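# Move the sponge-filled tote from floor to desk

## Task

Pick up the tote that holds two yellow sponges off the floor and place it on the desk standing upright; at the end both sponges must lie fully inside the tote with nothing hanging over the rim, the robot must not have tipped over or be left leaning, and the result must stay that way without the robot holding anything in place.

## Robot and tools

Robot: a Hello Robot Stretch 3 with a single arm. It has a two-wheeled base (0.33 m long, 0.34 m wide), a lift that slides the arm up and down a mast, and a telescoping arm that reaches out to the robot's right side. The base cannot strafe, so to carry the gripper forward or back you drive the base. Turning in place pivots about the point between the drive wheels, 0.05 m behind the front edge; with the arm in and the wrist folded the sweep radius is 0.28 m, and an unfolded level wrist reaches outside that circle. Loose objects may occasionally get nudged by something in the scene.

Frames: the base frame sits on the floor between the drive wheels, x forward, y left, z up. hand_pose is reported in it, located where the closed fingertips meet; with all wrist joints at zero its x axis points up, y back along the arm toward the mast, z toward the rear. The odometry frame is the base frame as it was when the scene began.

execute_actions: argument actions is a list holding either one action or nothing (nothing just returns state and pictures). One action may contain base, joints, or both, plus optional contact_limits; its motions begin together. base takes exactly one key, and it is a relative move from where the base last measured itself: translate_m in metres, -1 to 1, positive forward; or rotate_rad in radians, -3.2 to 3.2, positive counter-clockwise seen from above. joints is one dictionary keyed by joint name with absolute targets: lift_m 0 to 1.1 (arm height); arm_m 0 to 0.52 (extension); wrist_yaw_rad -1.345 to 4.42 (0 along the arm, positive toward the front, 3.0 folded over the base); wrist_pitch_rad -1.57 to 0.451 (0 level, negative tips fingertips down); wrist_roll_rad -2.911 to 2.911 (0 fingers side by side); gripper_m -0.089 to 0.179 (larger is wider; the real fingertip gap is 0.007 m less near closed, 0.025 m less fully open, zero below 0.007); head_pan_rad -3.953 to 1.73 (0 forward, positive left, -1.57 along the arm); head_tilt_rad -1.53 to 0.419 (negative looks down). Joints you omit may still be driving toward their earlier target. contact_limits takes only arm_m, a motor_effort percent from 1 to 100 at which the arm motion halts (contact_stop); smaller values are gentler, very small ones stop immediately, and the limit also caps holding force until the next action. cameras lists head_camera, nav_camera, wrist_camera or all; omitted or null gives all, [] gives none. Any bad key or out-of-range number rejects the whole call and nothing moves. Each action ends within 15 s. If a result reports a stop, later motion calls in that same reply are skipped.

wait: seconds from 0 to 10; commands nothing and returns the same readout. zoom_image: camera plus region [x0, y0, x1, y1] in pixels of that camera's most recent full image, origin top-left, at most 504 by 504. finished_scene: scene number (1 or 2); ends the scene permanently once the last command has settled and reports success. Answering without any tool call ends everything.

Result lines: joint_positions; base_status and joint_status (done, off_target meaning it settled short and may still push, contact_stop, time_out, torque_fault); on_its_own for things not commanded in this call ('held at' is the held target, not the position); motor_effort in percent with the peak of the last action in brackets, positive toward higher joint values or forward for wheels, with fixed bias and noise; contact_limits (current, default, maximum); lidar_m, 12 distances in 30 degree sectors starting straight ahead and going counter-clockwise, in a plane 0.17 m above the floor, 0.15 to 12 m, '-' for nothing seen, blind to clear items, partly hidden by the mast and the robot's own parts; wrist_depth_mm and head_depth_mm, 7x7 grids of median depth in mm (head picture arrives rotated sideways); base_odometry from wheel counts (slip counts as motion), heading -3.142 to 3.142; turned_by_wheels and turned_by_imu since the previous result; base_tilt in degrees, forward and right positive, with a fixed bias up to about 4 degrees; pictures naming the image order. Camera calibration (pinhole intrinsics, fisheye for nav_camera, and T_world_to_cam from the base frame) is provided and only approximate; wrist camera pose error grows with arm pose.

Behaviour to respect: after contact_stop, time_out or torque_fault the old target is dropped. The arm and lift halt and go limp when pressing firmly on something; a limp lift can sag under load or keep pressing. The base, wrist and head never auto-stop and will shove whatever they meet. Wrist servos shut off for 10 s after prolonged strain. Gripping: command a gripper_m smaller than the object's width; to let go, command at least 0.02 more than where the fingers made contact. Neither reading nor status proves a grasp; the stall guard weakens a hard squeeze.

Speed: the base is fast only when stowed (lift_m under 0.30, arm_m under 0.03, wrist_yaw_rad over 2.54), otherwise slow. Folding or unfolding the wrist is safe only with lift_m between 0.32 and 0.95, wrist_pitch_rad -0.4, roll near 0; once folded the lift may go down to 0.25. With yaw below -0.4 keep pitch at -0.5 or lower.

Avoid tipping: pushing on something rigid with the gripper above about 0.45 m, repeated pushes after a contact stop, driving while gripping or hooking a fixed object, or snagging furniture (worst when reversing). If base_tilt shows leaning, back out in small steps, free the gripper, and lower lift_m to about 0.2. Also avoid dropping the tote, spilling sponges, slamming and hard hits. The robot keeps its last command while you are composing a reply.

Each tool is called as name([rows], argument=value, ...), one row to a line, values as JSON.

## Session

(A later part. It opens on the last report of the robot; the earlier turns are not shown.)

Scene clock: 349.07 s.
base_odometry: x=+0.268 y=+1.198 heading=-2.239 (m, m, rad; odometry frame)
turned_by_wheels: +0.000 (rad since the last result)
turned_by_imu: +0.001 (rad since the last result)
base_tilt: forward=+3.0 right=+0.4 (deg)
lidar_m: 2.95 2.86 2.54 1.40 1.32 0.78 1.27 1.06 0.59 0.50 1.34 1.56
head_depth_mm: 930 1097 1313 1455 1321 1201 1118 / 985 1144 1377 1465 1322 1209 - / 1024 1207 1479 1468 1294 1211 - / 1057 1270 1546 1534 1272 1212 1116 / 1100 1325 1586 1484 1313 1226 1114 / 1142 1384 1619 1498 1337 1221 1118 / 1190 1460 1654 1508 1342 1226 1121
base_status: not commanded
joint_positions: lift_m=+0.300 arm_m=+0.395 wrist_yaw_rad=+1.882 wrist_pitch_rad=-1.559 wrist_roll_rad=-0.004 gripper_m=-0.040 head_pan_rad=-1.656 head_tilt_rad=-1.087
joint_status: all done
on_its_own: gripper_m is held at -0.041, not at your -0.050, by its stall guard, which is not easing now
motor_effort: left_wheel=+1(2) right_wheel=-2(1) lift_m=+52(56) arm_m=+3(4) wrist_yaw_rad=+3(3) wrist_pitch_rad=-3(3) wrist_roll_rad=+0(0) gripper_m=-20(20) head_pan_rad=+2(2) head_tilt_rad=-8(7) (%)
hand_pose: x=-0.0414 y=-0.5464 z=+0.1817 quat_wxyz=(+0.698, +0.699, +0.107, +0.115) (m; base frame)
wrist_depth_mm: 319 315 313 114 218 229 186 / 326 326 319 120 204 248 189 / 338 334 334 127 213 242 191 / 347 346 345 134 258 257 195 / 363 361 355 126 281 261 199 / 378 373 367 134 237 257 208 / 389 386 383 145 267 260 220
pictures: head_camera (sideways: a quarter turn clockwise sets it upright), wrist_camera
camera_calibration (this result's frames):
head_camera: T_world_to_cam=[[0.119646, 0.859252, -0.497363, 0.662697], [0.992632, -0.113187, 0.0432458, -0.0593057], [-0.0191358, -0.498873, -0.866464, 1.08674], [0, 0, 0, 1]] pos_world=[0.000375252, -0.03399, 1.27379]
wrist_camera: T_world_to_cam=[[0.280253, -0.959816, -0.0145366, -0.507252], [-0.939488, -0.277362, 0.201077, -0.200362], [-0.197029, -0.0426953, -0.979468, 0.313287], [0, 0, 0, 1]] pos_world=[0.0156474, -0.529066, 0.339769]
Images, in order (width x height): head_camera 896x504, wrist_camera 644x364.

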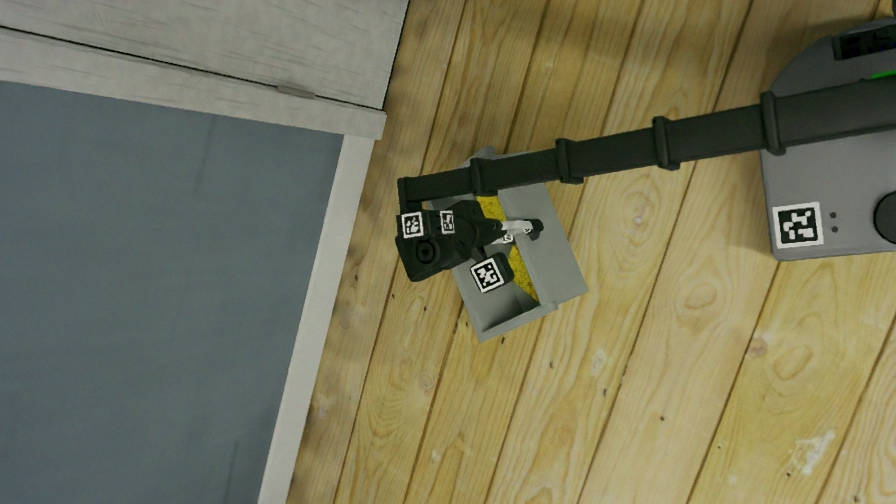

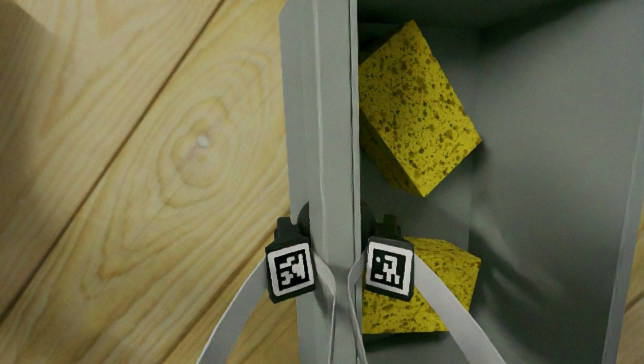

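execute_actions([
  {"base": {"rotate_rad": -0.8}, "joints": {"lift_m": 0.62, "arm_m": 0.15, "wrist_roll_rad": 0.3, "head_pan_rad": -1.9, "head_tilt_rad": -0.9}},
], cameras=["head_camera", "wrist_camera"])

Scene clock: 398.60 s.
base_odometry: x=+0.268 y=+1.198 heading=-3.039 (m, m, rad; odometry frame)
turned_by_wheels: -0.800 (rad since the last result)
turned_by_imu: -0.802 (rad since the last result)
base_tilt: forward=+3.0 right=+0.5 (deg)
lidar_m: 1.56 2.91 3.19 2.54 2.75 1.40 1.25 0.78 1.21 1.01 1.00 1.12
head_depth_mm: 1336 1477 1668 1679 1442 1268 1137 / 1372 1574 1825 1689 1448 1293 - / 1260 1455 1703 1697 1491 783 1122 / 1144 1317 1507 1664 1527 754 1113 / 1056 1198 1368 1592 1532 825 773 / 985 1107 1255 1435 1484 872 1117 / 926 1024 1157 1307 1449 1306 1162
base_status: done
joint_positions: lift_m=+0.620 arm_m=+0.150 wrist_yaw_rad=+1.885 wrist_pitch_rad=-1.557 wrist_roll_rad=+0.301 gripper_m=-0.040 head_pan_rad=-1.893 head_tilt_rad=-0.902
joint_status: all done
on_its_own: gripper_m is held at -0.041, not at your -0.050, by its stall guard, which is not easing now
motor_effort: left_wheel=+1(7) right_wheel=-1(7) lift_m=+52(54) arm_m=-3(4) wrist_yaw_rad=+0(3) wrist_pitch_rad=-4(8) wrist_roll_rad=+0(4) gripper_m=-20(20) head_pan_rad=-3(17) head_tilt_rad=+2(23) (%)
hand_pose: x=-0.0408 y=-0.3019 z=+0.5017 quat_wxyz=(+0.706, +0.708, +0.000, +0.009) (m; base frame)
wrist_depth_mm: 616 618 615 114 217 229 185 / 641 641 622 121 205 246 190 / 649 - - 127 214 240 192 / - - - 134 259 257 195 / 713 - - 126 280 262 204 / 747 750 717 135 239 255 209 / 763 752 746 144 267 260 219
pictures: head_camera (sideways: a quarter turn clockwise sets it upright), wrist_camera
camera_calibration (this result's frames):
head_camera: T_world_to_cam=[[0.284272, 0.706743, -0.647845, 0.857741], [0.941062, -0.334865, 0.0476249, -0.0647032], [-0.183282, -0.623201, -0.760282, 0.949701], [0, 0, 0, 1]] pos_world=[-0.00887846, -0.0360147, 1.28081]
wrist_camera: T_world_to_cam=[[-0.0172568, -0.999677, -0.0186358, -0.290173], [-0.979912, 0.013206, 0.198994, -0.109193], [-0.198684, 0.0216954, -0.979823, 0.656768], [0, 0, 0, 1]] pos_world=[0.0184819, -0.302887, 0.659838]
Images, in order (width x height): head_camera 896x504, wrist_camera 644x364.

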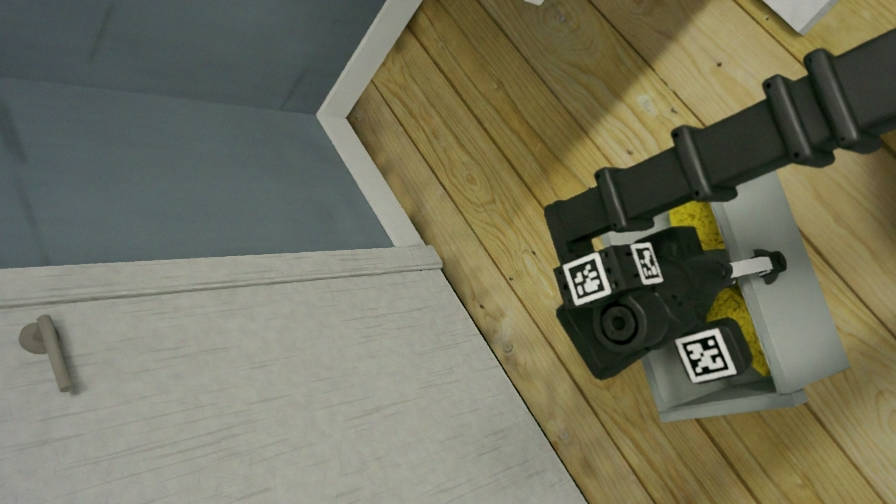

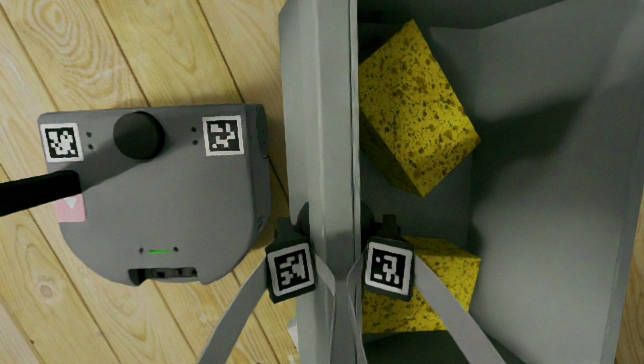

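execute_actions([
  {"joints": {"lift_m": 1.03, "arm_m": 0.10, "wrist_yaw_rad": 0.35, "wrist_roll_rad": -1.57, "head_pan_rad": -2.2, "head_tilt_rad": -0.7}},
], cameras=["head_camera", "wrist_camera", "nav_camera"])

Scene clock: 413.63 s.
base_odometry: x=+0.268 y=+1.198 heading=-3.039 (m, m, rad; odometry frame)
turned_by_wheels: +0.000 (rad since the last result)
turned_by_imu: +0.002 (rad since the last result)
base_tilt: forward=+3.1 right=+0.4 (deg)
lidar_m: 1.56 2.90 3.21 2.53 2.75 1.41 1.24 0.78 1.21 1.01 0.99 1.13
head_depth_mm: 1088 - - - - 676 1197 / 1151 - - - 1155 1357 1220 / 1216 1304 - - 1663 1430 1229 / 1298 - - - 1713 440 1167 / 1333 - - 1778 1728 408 396 / 1217 - - 1597 1627 544 354 / 1099 - - - - - 369
base_status: not commanded
joint_positions: lift_m=+1.029 arm_m=+0.100 wrist_yaw_rad=+0.352 wrist_pitch_rad=-1.566 wrist_roll_rad=-1.569 gripper_m=-0.040 head_pan_rad=-2.193 head_tilt_rad=-0.705
joint_status: all done
on_its_own: gripper_m is held at -0.041, not at your -0.050, by its stall guard, which is not easing now
motor_effort: left_wheel=+2(2) right_wheel=-2(1) lift_m=+52(52) arm_m=-2(1) wrist_yaw_rad=-2(4) wrist_pitch_rad=+0(4) wrist_roll_rad=+0(1) gripper_m=-20(19) head_pan_rad=-2(19) head_tilt_rad=+2(23) (%)
hand_pose: x=-0.0292 y=-0.2239 z=+0.9118 quat_wxyz=(+0.698, +0.695, +0.123, +0.123) (m; base frame)
wrist_depth_mm: - - 998 113 220 231 186 / - - - 119 203 248 189 / - - - 122 213 241 192 / - - - 131 258 257 195 / - - - 126 278 261 205 / - - - 135 238 255 209 / - - - 145 264 262 219
pictures: head_camera (sideways: a quarter turn clockwise sets it upright), nav_camera (sideways: a quarter turn counterclockwise sets it upright), wrist_camera
camera_calibration (this result's frames):
head_camera: T_world_to_cam=[[0.397744, 0.476282, -0.784191, 1.03474], [0.805925, -0.589859, 0.0505146, -0.0676535], [-0.438502, -0.652091, -0.61846, 0.766799], [0, 0, 0, 1]] pos_world=[-0.0207945, -0.0327106, 1.28909]
nav_camera: T_world_to_cam=[[-0.351954, -0.552701, 0.755414, -0.944515], [-0.8518, 0.523688, -0.0137028, 0.0756992], [-0.388028, -0.648284, -0.655104, 0.807093], [0, 0, 0, 1]] pos_world=[0.0452295, -0.0384513, 1.24327]
wrist_camera: T_world_to_cam=[[0.313634, -0.949483, -0.0107438, -0.190692], [-0.927181, -0.30867, 0.212269, -0.263076], [-0.204862, -0.0566135, -0.977152, 1.03915], [0, 0, 0, 1]] pos_world=[0.0287711, -0.203433, 1.0692]
Images, in order (width x height): head_camera 896x504, nav_camera 672x504, wrist_camera 644x364.

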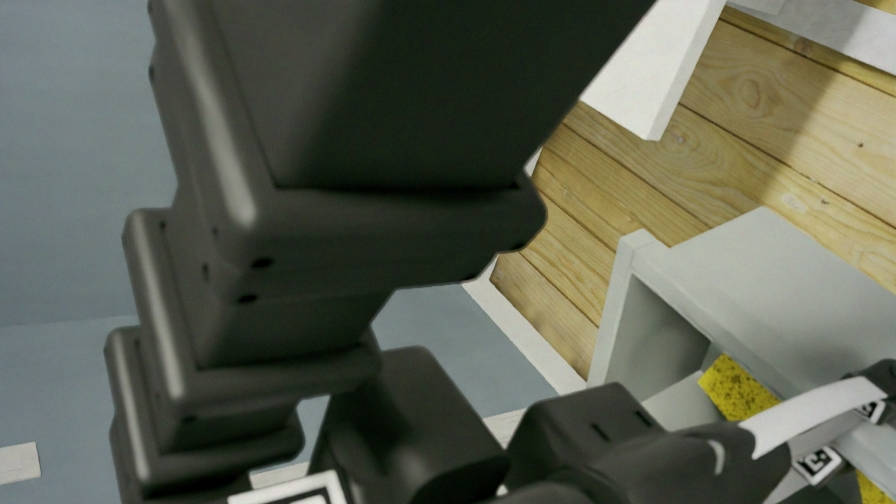

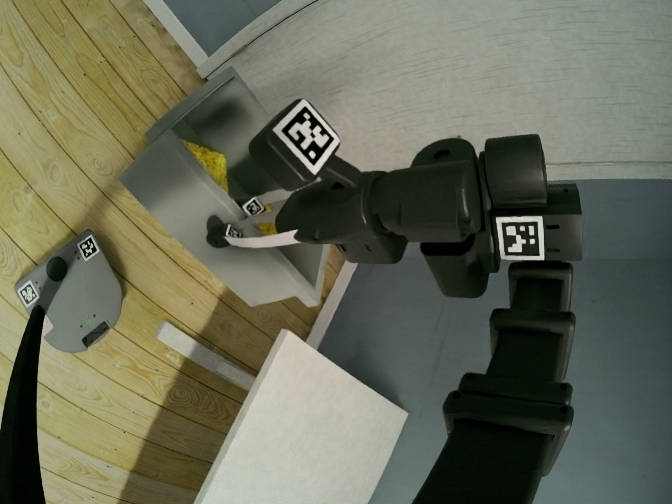

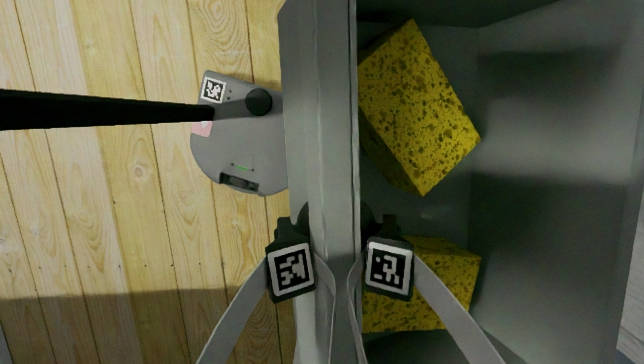

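execute_actions([
  {"base": {"rotate_rad": -1.57}, "joints": {"wrist_pitch_rad": -1.22, "head_pan_rad": -1.2, "head_tilt_rad": -0.8}},
], cameras=["head_camera", "wrist_camera", "nav_camera"])

Scene clock: 433.90 s.
base_odometry: x=+0.268 y=+1.198 heading=+1.674 (m, m, rad; odometry frame)
turned_by_wheels: -1.570 (rad since the last result)
turned_by_imu: -1.577 (rad since the last result)
base_tilt: forward=+3.1 right=+0.4 (deg)
lidar_m: 1.00 0.99 1.13 1.56 2.91 3.22 2.53 2.75 1.40 1.24 0.78 1.22
head_depth_mm: 1063 1198 1031 541 - 456 1173 / 1066 1199 1043 710 - 444 1183 / 1066 1199 1055 556 501 446 1190 / 1064 1198 1062 571 546 1272 1159 / 1074 1202 1074 852 707 1378 1197 / 1073 1201 1372 1527 728 1387 1198 / 1074 1207 1376 1606 1623 1378 1208
base_status: done
joint_positions: lift_m=+1.029 arm_m=+0.100 wrist_yaw_rad=+0.352 wrist_pitch_rad=-1.249 wrist_roll_rad=-1.569 gripper_m=-0.040 head_pan_rad=-1.207 head_tilt_rad=-0.790
joint_status: all done
on_its_own: gripper_m is held at -0.041, not at your -0.050, by its stall guard, which is not easing now
motor_effort: left_wheel=+2(6) right_wheel=-1(4) lift_m=+53(53) arm_m=-2(3) wrist_yaw_rad=-1(2) wrist_pitch_rad=+12(12) wrist_roll_rad=+0(1) gripper_m=-21(20) head_pan_rad=+2(34) head_tilt_rad=-6(17) (%)
hand_pose: x=-0.0013 y=-0.2999 z=+0.9175 quat_wxyz=(+0.799, +0.576, +0.102, +0.141) (m; base frame)
wrist_depth_mm: 846 892 970 114 221 230 184 / 862 904 963 118 207 245 187 / - - - 124 214 243 192 / 906 - - 132 259 254 196 / 917 - - 127 282 259 204 / 942 - - 171 243 257 216 / 970 - - 221 267 259 220
pictures: head_camera (sideways: a quarter turn clockwise sets it upright), nav_camera (sideways: a quarter turn counterclockwise sets it upright), wrist_camera
camera_calibration (this result's frames):
head_camera: T_world_to_cam=[[-0.200368, 0.654744, -0.72881, 0.966204], [0.938305, 0.342247, 0.049503, -0.0671384], [0.281845, -0.673927, -0.682925, 0.846259], [0, 0, 0, 1]] pos_world=[0.0180787, -0.0393215, 1.28543]
nav_camera: T_world_to_cam=[[0.28845, -0.65636, 0.697129, -0.87246], [-0.907459, -0.419681, -0.0196605, 0.0837931], [0.305476, -0.626945, -0.716676, 0.882946], [0, 0, 0, 1]] pos_world=[0.0579804, 0.0160769, 1.24265]
wrist_camera: T_world_to_cam=[[0.297682, -0.905944, 0.301083, -0.54462], [-0.949457, -0.248049, 0.192364, -0.225427], [-0.0995876, -0.343129, -0.933994, 0.920729], [0, 0, 0, 1]] pos_world=[0.0397837, -0.233383, 1.06729]
Images, in order (width x height): head_camera 896x504, nav_camera 672x504, wrist_camera 644x364.

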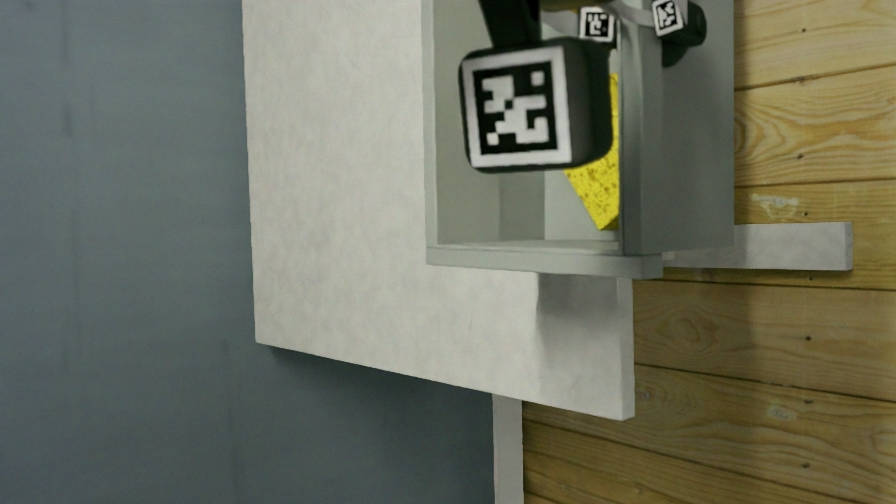

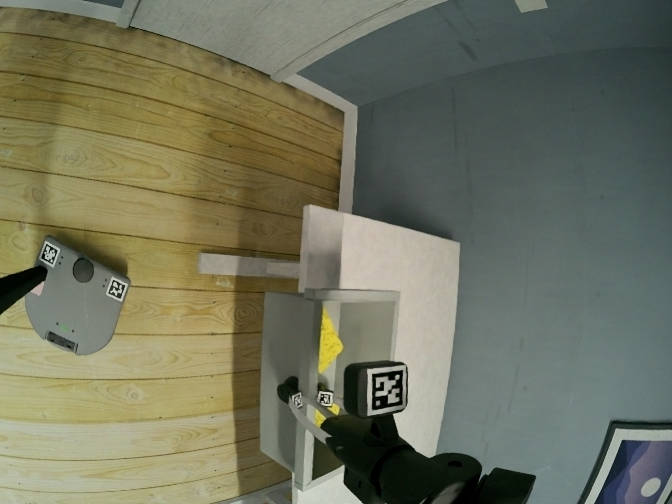

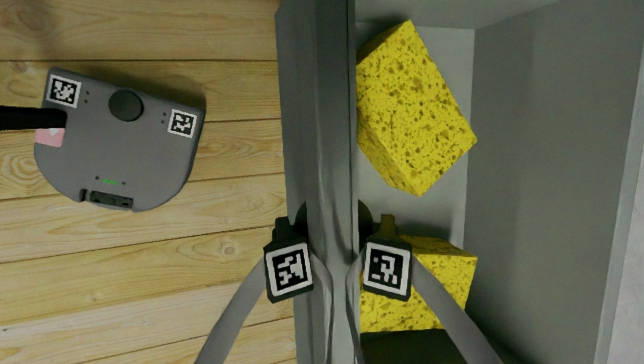

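execute_actions([
  {"joints": {"arm_m": 0.40, "lift_m": 0.97, "wrist_pitch_rad": -1.19, "head_pan_rad": -1.4, "head_tilt_rad": -0.65}},
], cameras=["head_camera", "wrist_camera"])

Scene clock: 456.93 s.
base_odometry: x=+0.268 y=+1.198 heading=+1.674 (m, m, rad; odometry frame)
turned_by_wheels: +0.000 (rad since the last result)
turned_by_imu: +0.002 (rad since the last result)
base_tilt: forward=+3.0 right=+0.4 (deg)
lidar_m: 1.00 0.99 1.13 1.56 2.91 3.20 2.53 2.74 1.40 1.24 0.78 1.21
head_depth_mm: 1106 - - 752 740 1358 1249 / 1090 1187 1291 817 730 707 1252 / 1076 1176 1281 828 724 693 1263 / 1053 1162 1253 831 759 680 1268 / 1048 1144 1248 1026 806 684 1250 / 1023 1124 1239 1035 815 669 1281 / 1014 1108 1224 1183 842 675 1261
base_status: not commanded
joint_positions: lift_m=+0.970 arm_m=+0.400 wrist_yaw_rad=+0.351 wrist_pitch_rad=-1.222 wrist_roll_rad=-1.569 gripper_m=-0.040 head_pan_rad=-1.393 head_tilt_rad=-0.656
joint_status: all done
on_its_own: gripper_m is held at -0.041, not at your -0.050, by its stall guard, which is not easing now
motor_effort: left_wheel=+2(2) right_wheel=-2(2) lift_m=+35(44) arm_m=+3(6) wrist_yaw_rad=-1(2) wrist_pitch_rad=+14(17) wrist_roll_rad=+0(0) gripper_m=-20(21) head_pan_rad=-3(14) head_tilt_rad=+4(20) (%)
hand_pose: x=+0.0010 y=-0.6056 z=+0.8598 quat_wxyz=(+0.806, +0.565, +0.100, +0.142) (m; base frame)
wrist_depth_mm: 768 233 253 113 222 229 185 / 807 242 260 118 207 246 188 / 820 249 267 124 214 242 192 / 835 260 274 130 260 255 200 / 850 270 283 127 280 258 204 / 881 913 289 133 242 257 215 / 912 956 307 218 267 259 225
pictures: head_camera (sideways: a quarter turn clockwise sets it upright), wrist_camera
camera_calibration (this result's frames):
head_camera: T_world_to_cam=[[-0.0573236, 0.57812, -0.813936, 1.07629], [0.984246, 0.169307, 0.050937, -0.0692944], [0.167253, -0.798193, -0.578718, 0.711403], [0, 0, 0, 1]] pos_world=[0.0109155, -0.0426569, 1.29126]
wrist_camera: T_world_to_cam=[[0.293737, -0.898396, 0.326503, -0.822179], [-0.951504, -0.242135, 0.189764, -0.282222], [-0.0914254, -0.36641, -0.925951, 0.741111], [0, 0, 0, 1]] pos_world=[0.0407254, -0.535428, 1.00823]
Images, in order (width x height): head_camera 896x504, wrist_camera 644x364.

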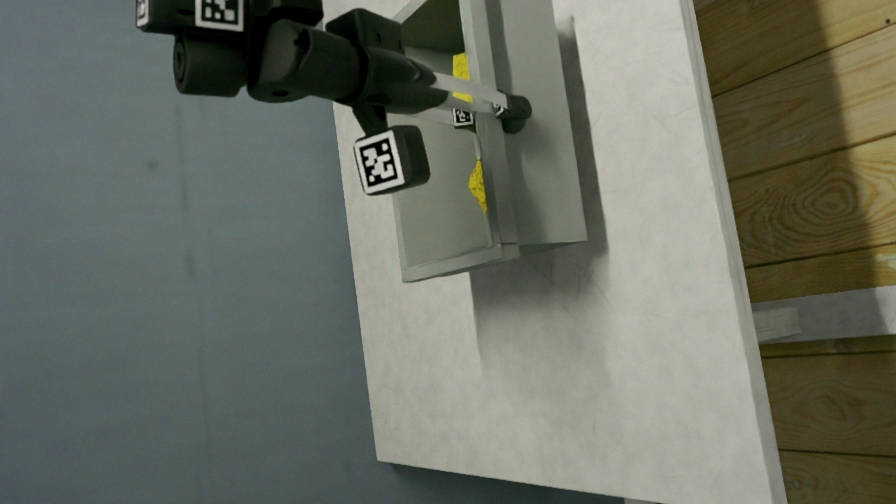

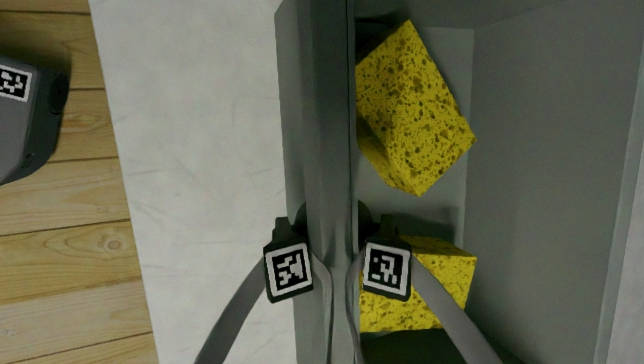

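execute_actions([
  {"joints": {"lift_m": 0.93}},
], cameras=["head_camera", "wrist_camera"])

Scene clock: 467.53 s.
base_odometry: x=+0.268 y=+1.198 heading=+1.674 (m, m, rad; odometry frame)
turned_by_wheels: +0.000 (rad since the last result)
turned_by_imu: +0.001 (rad since the last result)
base_tilt: forward=+3.0 right=+0.4 (deg)
lidar_m: 1.00 0.99 1.13 1.56 2.91 3.22 2.53 2.75 1.40 1.24 0.78 1.21
head_depth_mm: 1111 1198 - 802 740 1354 1248 / 1086 1193 1291 - 737 705 1252 / 1073 1182 1264 880 726 694 1260 / 1055 1160 1254 878 756 682 1263 / 1042 1138 1241 1026 807 681 1249 / 1028 1123 1229 1038 816 670 1284 / 1015 1106 1219 1182 845 674 1255
base_status: not commanded
joint_positions: lift_m=+0.930 arm_m=+0.400 wrist_yaw_rad=+0.351 wrist_pitch_rad=-1.222 wrist_roll_rad=-1.569 gripper_m=-0.040 head_pan_rad=-1.393 head_tilt_rad=-0.656
joint_status: all done
on_its_own: gripper_m is held at -0.041, not at your -0.050, by its stall guard, which is not easing now
motor_effort: left_wheel=+2(2) right_wheel=-2(2) lift_m=+35(34) arm_m=+4(4) wrist_yaw_rad=-1(1) wrist_pitch_rad=+14(13) wrist_roll_rad=+0(0) gripper_m=-21(20) head_pan_rad=-3(3) head_tilt_rad=+3(3) (%)
hand_pose: x=+0.0010 y=-0.6056 z=+0.8198 quat_wxyz=(+0.806, +0.565, +0.100, +0.142) (m; base frame)
wrist_depth_mm: 737 199 216 113 221 230 185 / 773 206 223 118 208 246 188 / 810 212 229 124 214 242 191 / 808 219 235 131 261 254 200 / 832 227 243 127 283 260 205 / 848 236 245 133 241 257 216 / 865 247 261 218 265 259 225
pictures: head_camera (sideways: a quarter turn clockwise sets it upright), wrist_camera
camera_calibration (this result's frames):
head_camera: T_world_to_cam=[[-0.0573237, 0.57812, -0.813936, 1.07629], [0.984246, 0.169308, 0.050937, -0.0692944], [0.167253, -0.798193, -0.578718, 0.711403], [0, 0, 0, 1]] pos_world=[0.0109155, -0.0426569, 1.29126]
wrist_camera: T_world_to_cam=[[0.293737, -0.898394, 0.326508, -0.809124], [-0.951504, -0.242135, 0.189764, -0.27463], [-0.0914236, -0.366414, -0.925949, 0.704067], [0, 0, 0, 1]] pos_world=[0.0407256, -0.535429, 0.96823]
Images, in order (width x height): head_camera 896x504, wrist_camera 644x364.

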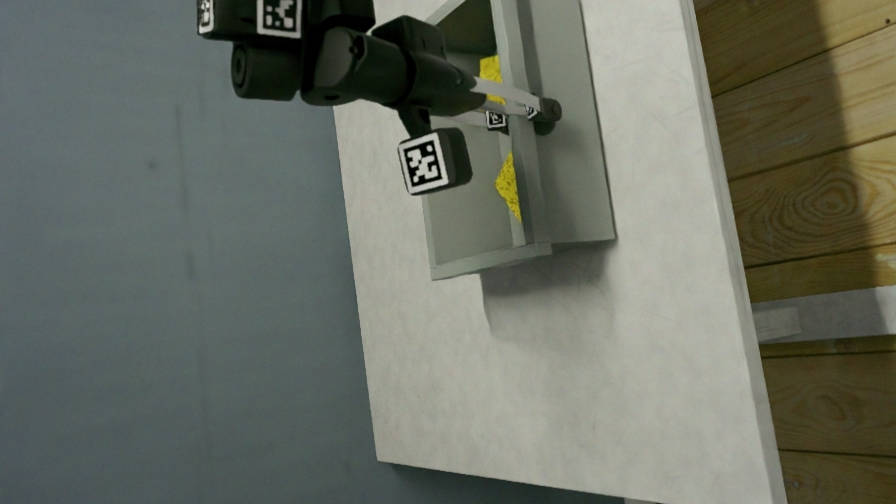

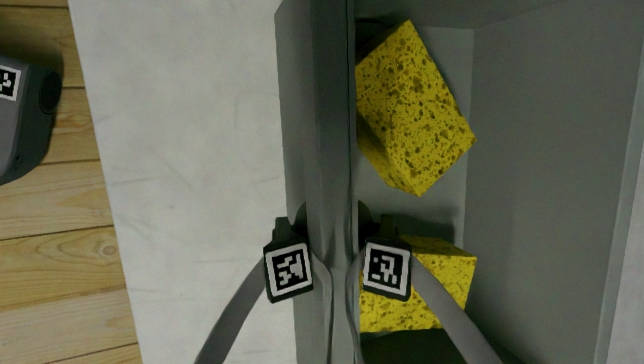

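execute_actions([
  {"joints": {"lift_m": 0.921}},
], cameras=["head_camera", "wrist_camera"])

Scene clock: 472.57 s.
base_odometry: x=+0.268 y=+1.198 heading=+1.674 (m, m, rad; odometry frame)
turned_by_wheels: +0.000 (rad since the last result)
turned_by_imu: +0.001 (rad since the last result)
base_tilt: forward=+3.0 right=+0.4 (deg)
lidar_m: 1.00 0.99 1.13 1.56 2.91 3.21 2.53 2.75 1.40 1.24 0.78 1.22
head_depth_mm: 1109 1200 - 810 741 1364 1254 / 1093 1193 1291 - 741 708 1257 / 1077 1180 1268 889 730 695 1257 / 1060 1157 1259 884 757 679 1269 / 1049 1144 1243 1027 808 681 1246 / 1031 1123 1229 1036 816 669 1283 / 1011 1108 1217 1182 843 674 1257
base_status: not commanded
joint_positions: lift_m=+0.921 arm_m=+0.400 wrist_yaw_rad=+0.351 wrist_pitch_rad=-1.210 wrist_roll_rad=-1.569 gripper_m=-0.040 head_pan_rad=-1.393 head_tilt_rad=-0.656
joint_status: all done
on_its_own: gripper_m is held at -0.041, not at your -0.050, by its stall guard, which is not easing now
motor_effort: left_wheel=+1(1) right_wheel=-2(1) lift_m=+31(32) arm_m=+4(4) wrist_yaw_rad=-1(1) wrist_pitch_rad=+8(14) wrist_roll_rad=+0(0) gripper_m=-20(20) head_pan_rad=-3(3) head_tilt_rad=+2(3) (%)
hand_pose: x=+0.0020 y=-0.6085 z=+0.8117 quat_wxyz=(+0.810, +0.560, +0.099, +0.143) (m; base frame)
wrist_depth_mm: 709 193 209 114 219 229 186 / 737 198 215 119 206 247 189 / 773 202 221 126 215 241 192 / 792 209 225 133 259 256 194 / 816 217 234 126 281 260 205 / 828 224 238 213 239 256 209 / 845 234 253 220 267 261 219
pictures: head_camera (sideways: a quarter turn clockwise sets it upright), wrist_camera
camera_calibration (this result's frames):
head_camera: T_world_to_cam=[[-0.0573217, 0.578109, -0.813943, 1.0763], [0.984246, 0.169308, 0.0509371, -0.0692945], [0.167254, -0.798201, -0.578707, 0.711389], [0, 0, 0, 1]] pos_world=[0.0109155, -0.0426571, 1.29126]
wrist_camera: T_world_to_cam=[[0.292338, -0.894561, 0.338082, -0.816433], [-0.952302, -0.239957, 0.188527, -0.270464], [-0.0875238, -0.37707, -0.92204, 0.685973], [0, 0, 0, 1]] pos_world=[0.0411499, -0.536589, 0.959506]
Images, in order (width x height): head_camera 896x504, wrist_camera 644x364.

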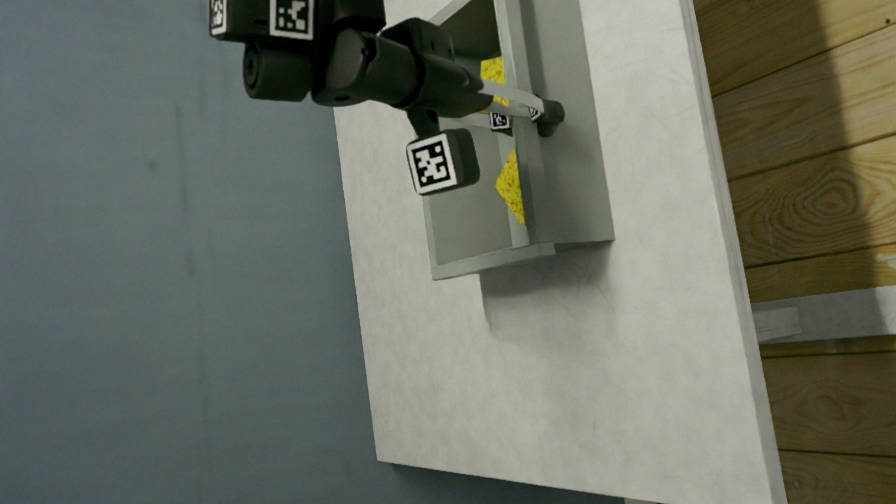

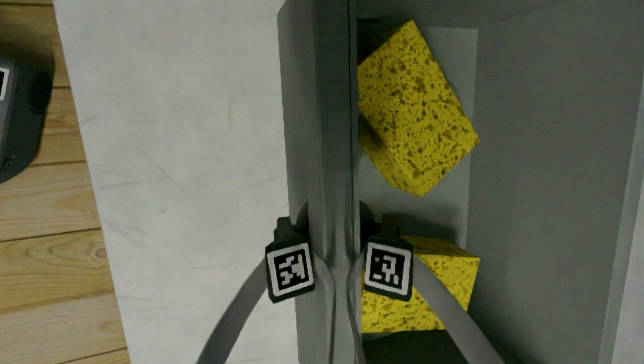

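execute_actions([
  {"joints": {"gripper_m": 0.085}},
], cameras=["head_camera", "wrist_camera"])

Scene clock: 478.60 s.
base_odometry: x=+0.268 y=+1.198 heading=+1.674 (m, m, rad; odometry frame)
turned_by_wheels: +0.000 (rad since the last result)
turned_by_imu: +0.001 (rad since the last result)
base_tilt: forward=+3.0 right=+0.4 (deg)
lidar_m: 1.00 0.99 1.13 1.55 2.91 3.22 2.54 2.75 1.40 1.24 0.78 1.21
head_depth_mm: 1112 1205 - 828 742 1360 1246 / 1087 1200 1286 - 733 707 1254 / 1073 1181 1269 886 732 694 1261 / 1059 1163 1253 882 759 682 1265 / 1040 1147 1243 1030 805 683 1245 / 1029 1123 1230 1038 814 669 1281 / 1011 1103 1220 1184 844 674 1258
base_status: not commanded
joint_positions: lift_m=+0.921 arm_m=+0.400 wrist_yaw_rad=+0.351 wrist_pitch_rad=-1.195 wrist_roll_rad=-1.569 gripper_m=+0.085 head_pan_rad=-1.393 head_tilt_rad=-0.656
joint_status: all done
motor_effort: left_wheel=+2(1) right_wheel=-2(1) lift_m=+32(32) arm_m=+4(4) wrist_yaw_rad=-1(1) wrist_pitch_rad=+2(8) wrist_roll_rad=+0(0) gripper_m=+1(81) head_pan_rad=-3(3) head_tilt_rad=+4(3) (%)
hand_pose: x=+0.0033 y=-0.6120 z=+0.8128 quat_wxyz=(+0.814, +0.554, +0.098, +0.144) (m; base frame)
wrist_depth_mm: 185 194 210 113 220 226 181 / 189 197 215 117 209 240 184 / 742 202 223 123 216 244 192 / 783 208 227 131 257 250 196 / 819 213 228 141 274 245 206 / 817 220 248 216 234 237 217 / 840 235 249 229 266 265 431
pictures: head_camera (sideways: a quarter turn clockwise sets it upright), wrist_camera
camera_calibration (this result's frames):
head_camera: T_world_to_cam=[[-0.0573216, 0.57811, -0.813943, 1.0763], [0.984246, 0.169308, 0.0509371, -0.0692945], [0.167254, -0.798201, -0.578707, 0.711389], [0, 0, 0, 1]] pos_world=[0.0109155, -0.0426571, 1.29126]
wrist_camera: T_world_to_cam=[[0.290575, -0.889737, 0.352044, -0.828665], [-0.953261, -0.237334, 0.18699, -0.267432], [-0.0828196, -0.389924, -0.917115, 0.673839], [0, 0, 0, 1]] pos_world=[0.0416632, -0.538018, 0.959722]
Images, in order (width x height): head_camera 896x504, wrist_camera 644x364.

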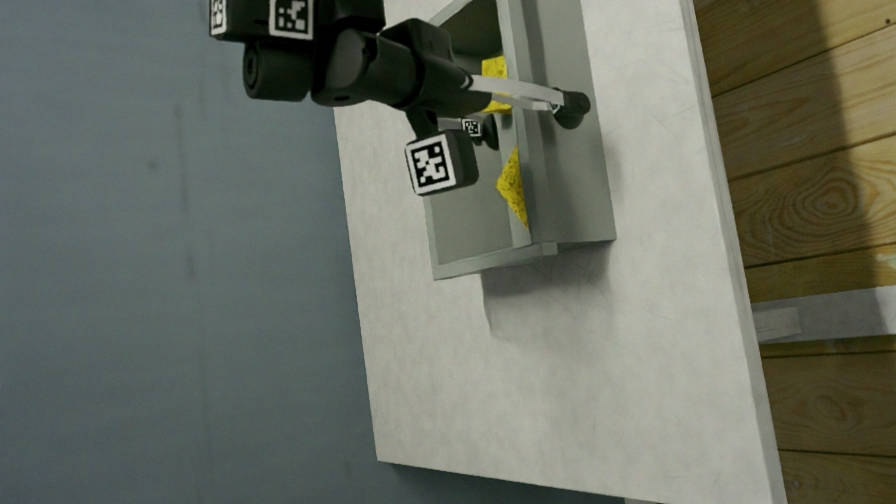

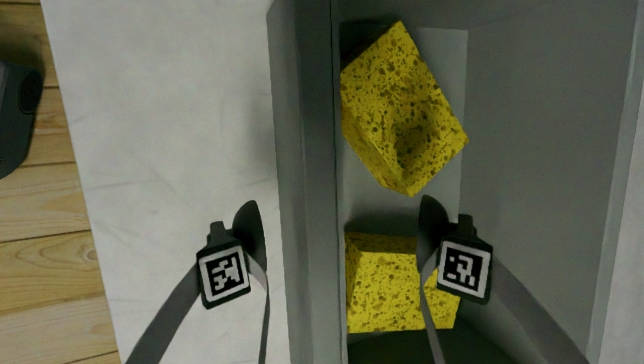

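execute_actions([
  {"joints": {"lift_m": 1.0, "arm_m": 0.387}},
], cameras=["head_camera", "wrist_camera"])

Scene clock: 489.03 s.
base_odometry: x=+0.268 y=+1.198 heading=+1.674 (m, m, rad; odometry frame)
turned_by_wheels: +0.000 (rad since the last result)
turned_by_imu: +0.001 (rad since the last result)
base_tilt: forward=+3.0 right=+0.4 (deg)
lidar_m: 1.00 0.99 1.13 1.56 2.91 3.22 2.54 2.75 1.40 1.24 0.78 1.21
head_depth_mm: 1100 - - 849 742 1368 1247 / 1094 1196 1301 876 737 708 1258 / 1076 1179 1280 872 731 694 1254 / 1060 1165 1256 885 756 680 1265 / 1041 1143 1245 1028 809 682 1249 / 1026 1120 1229 1035 814 671 1277 / 1013 1105 1220 1182 842 673 1262
base_status: not commanded
joint_positions: lift_m=+1.000 arm_m=+0.387 wrist_yaw_rad=+0.351 wrist_pitch_rad=-1.195 wrist_roll_rad=-1.569 gripper_m=+0.085 head_pan_rad=-1.393 head_tilt_rad=-0.656
joint_status: all done
motor_effort: left_wheel=+2(1) right_wheel=-1(2) lift_m=+47(50) arm_m=-3(4) wrist_yaw_rad=-1(0) wrist_pitch_rad=+2(2) wrist_roll_rad=-1(0) gripper_m=+1(2) head_pan_rad=-3(3) head_tilt_rad=+3(3) (%)
hand_pose: x=+0.0033 y=-0.5996 z=+0.8912 quat_wxyz=(+0.814, +0.554, +0.098, +0.144) (m; base frame)
wrist_depth_mm: 804 262 278 202 233 242 434 / 820 269 286 276 338 278 451 / 855 280 299 280 315 281 473 / 860 288 303 318 357 289 496 / 881 910 304 304 331 444 512 / 911 958 333 317 352 475 547 / 938 996 332 289 296 310 583
pictures: head_camera (sideways: a quarter turn clockwise sets it upright), wrist_camera
camera_calibration (this result's frames):
head_camera: T_world_to_cam=[[-0.0573214, 0.578108, -0.813944, 1.0763], [0.984246, 0.169308, 0.0509371, -0.0692945], [0.167254, -0.798202, -0.578706, 0.711387], [0, 0, 0, 1]] pos_world=[0.0109155, -0.0426571, 1.29126]
wrist_camera: T_world_to_cam=[[0.290551, -0.889672, 0.352227, -0.845398], [-0.953274, -0.2373, 0.186969, -0.27911], [-0.0827579, -0.390093, -0.917049, 0.750462], [0, 0, 0, 1]] pos_world=[0.0416699, -0.52561, 1.03817]
Images, in order (width x height): head_camera 896x504, wrist_camera 644x364.

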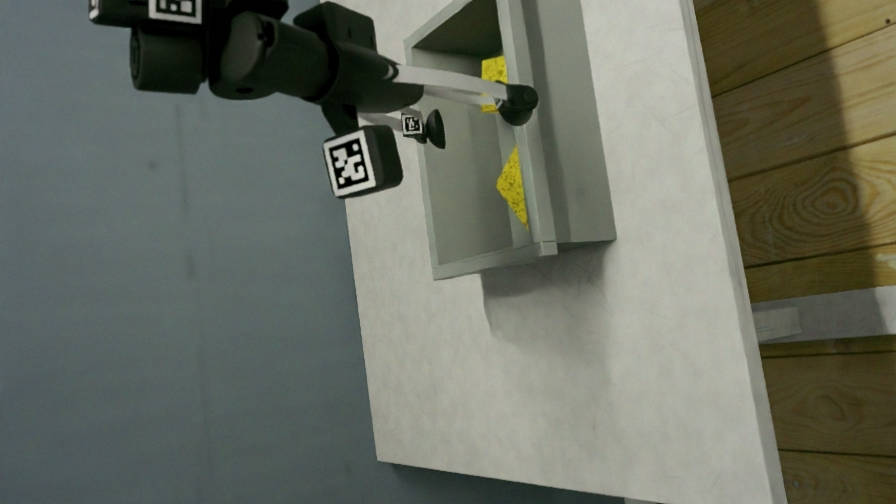

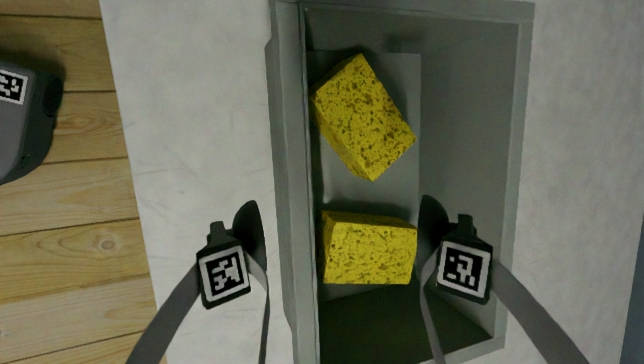

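The tote is upright on the desk, both sponges are inside, and the gripper is clear of it.

finished_scene(scene=1)

The scene is finished: the task was done.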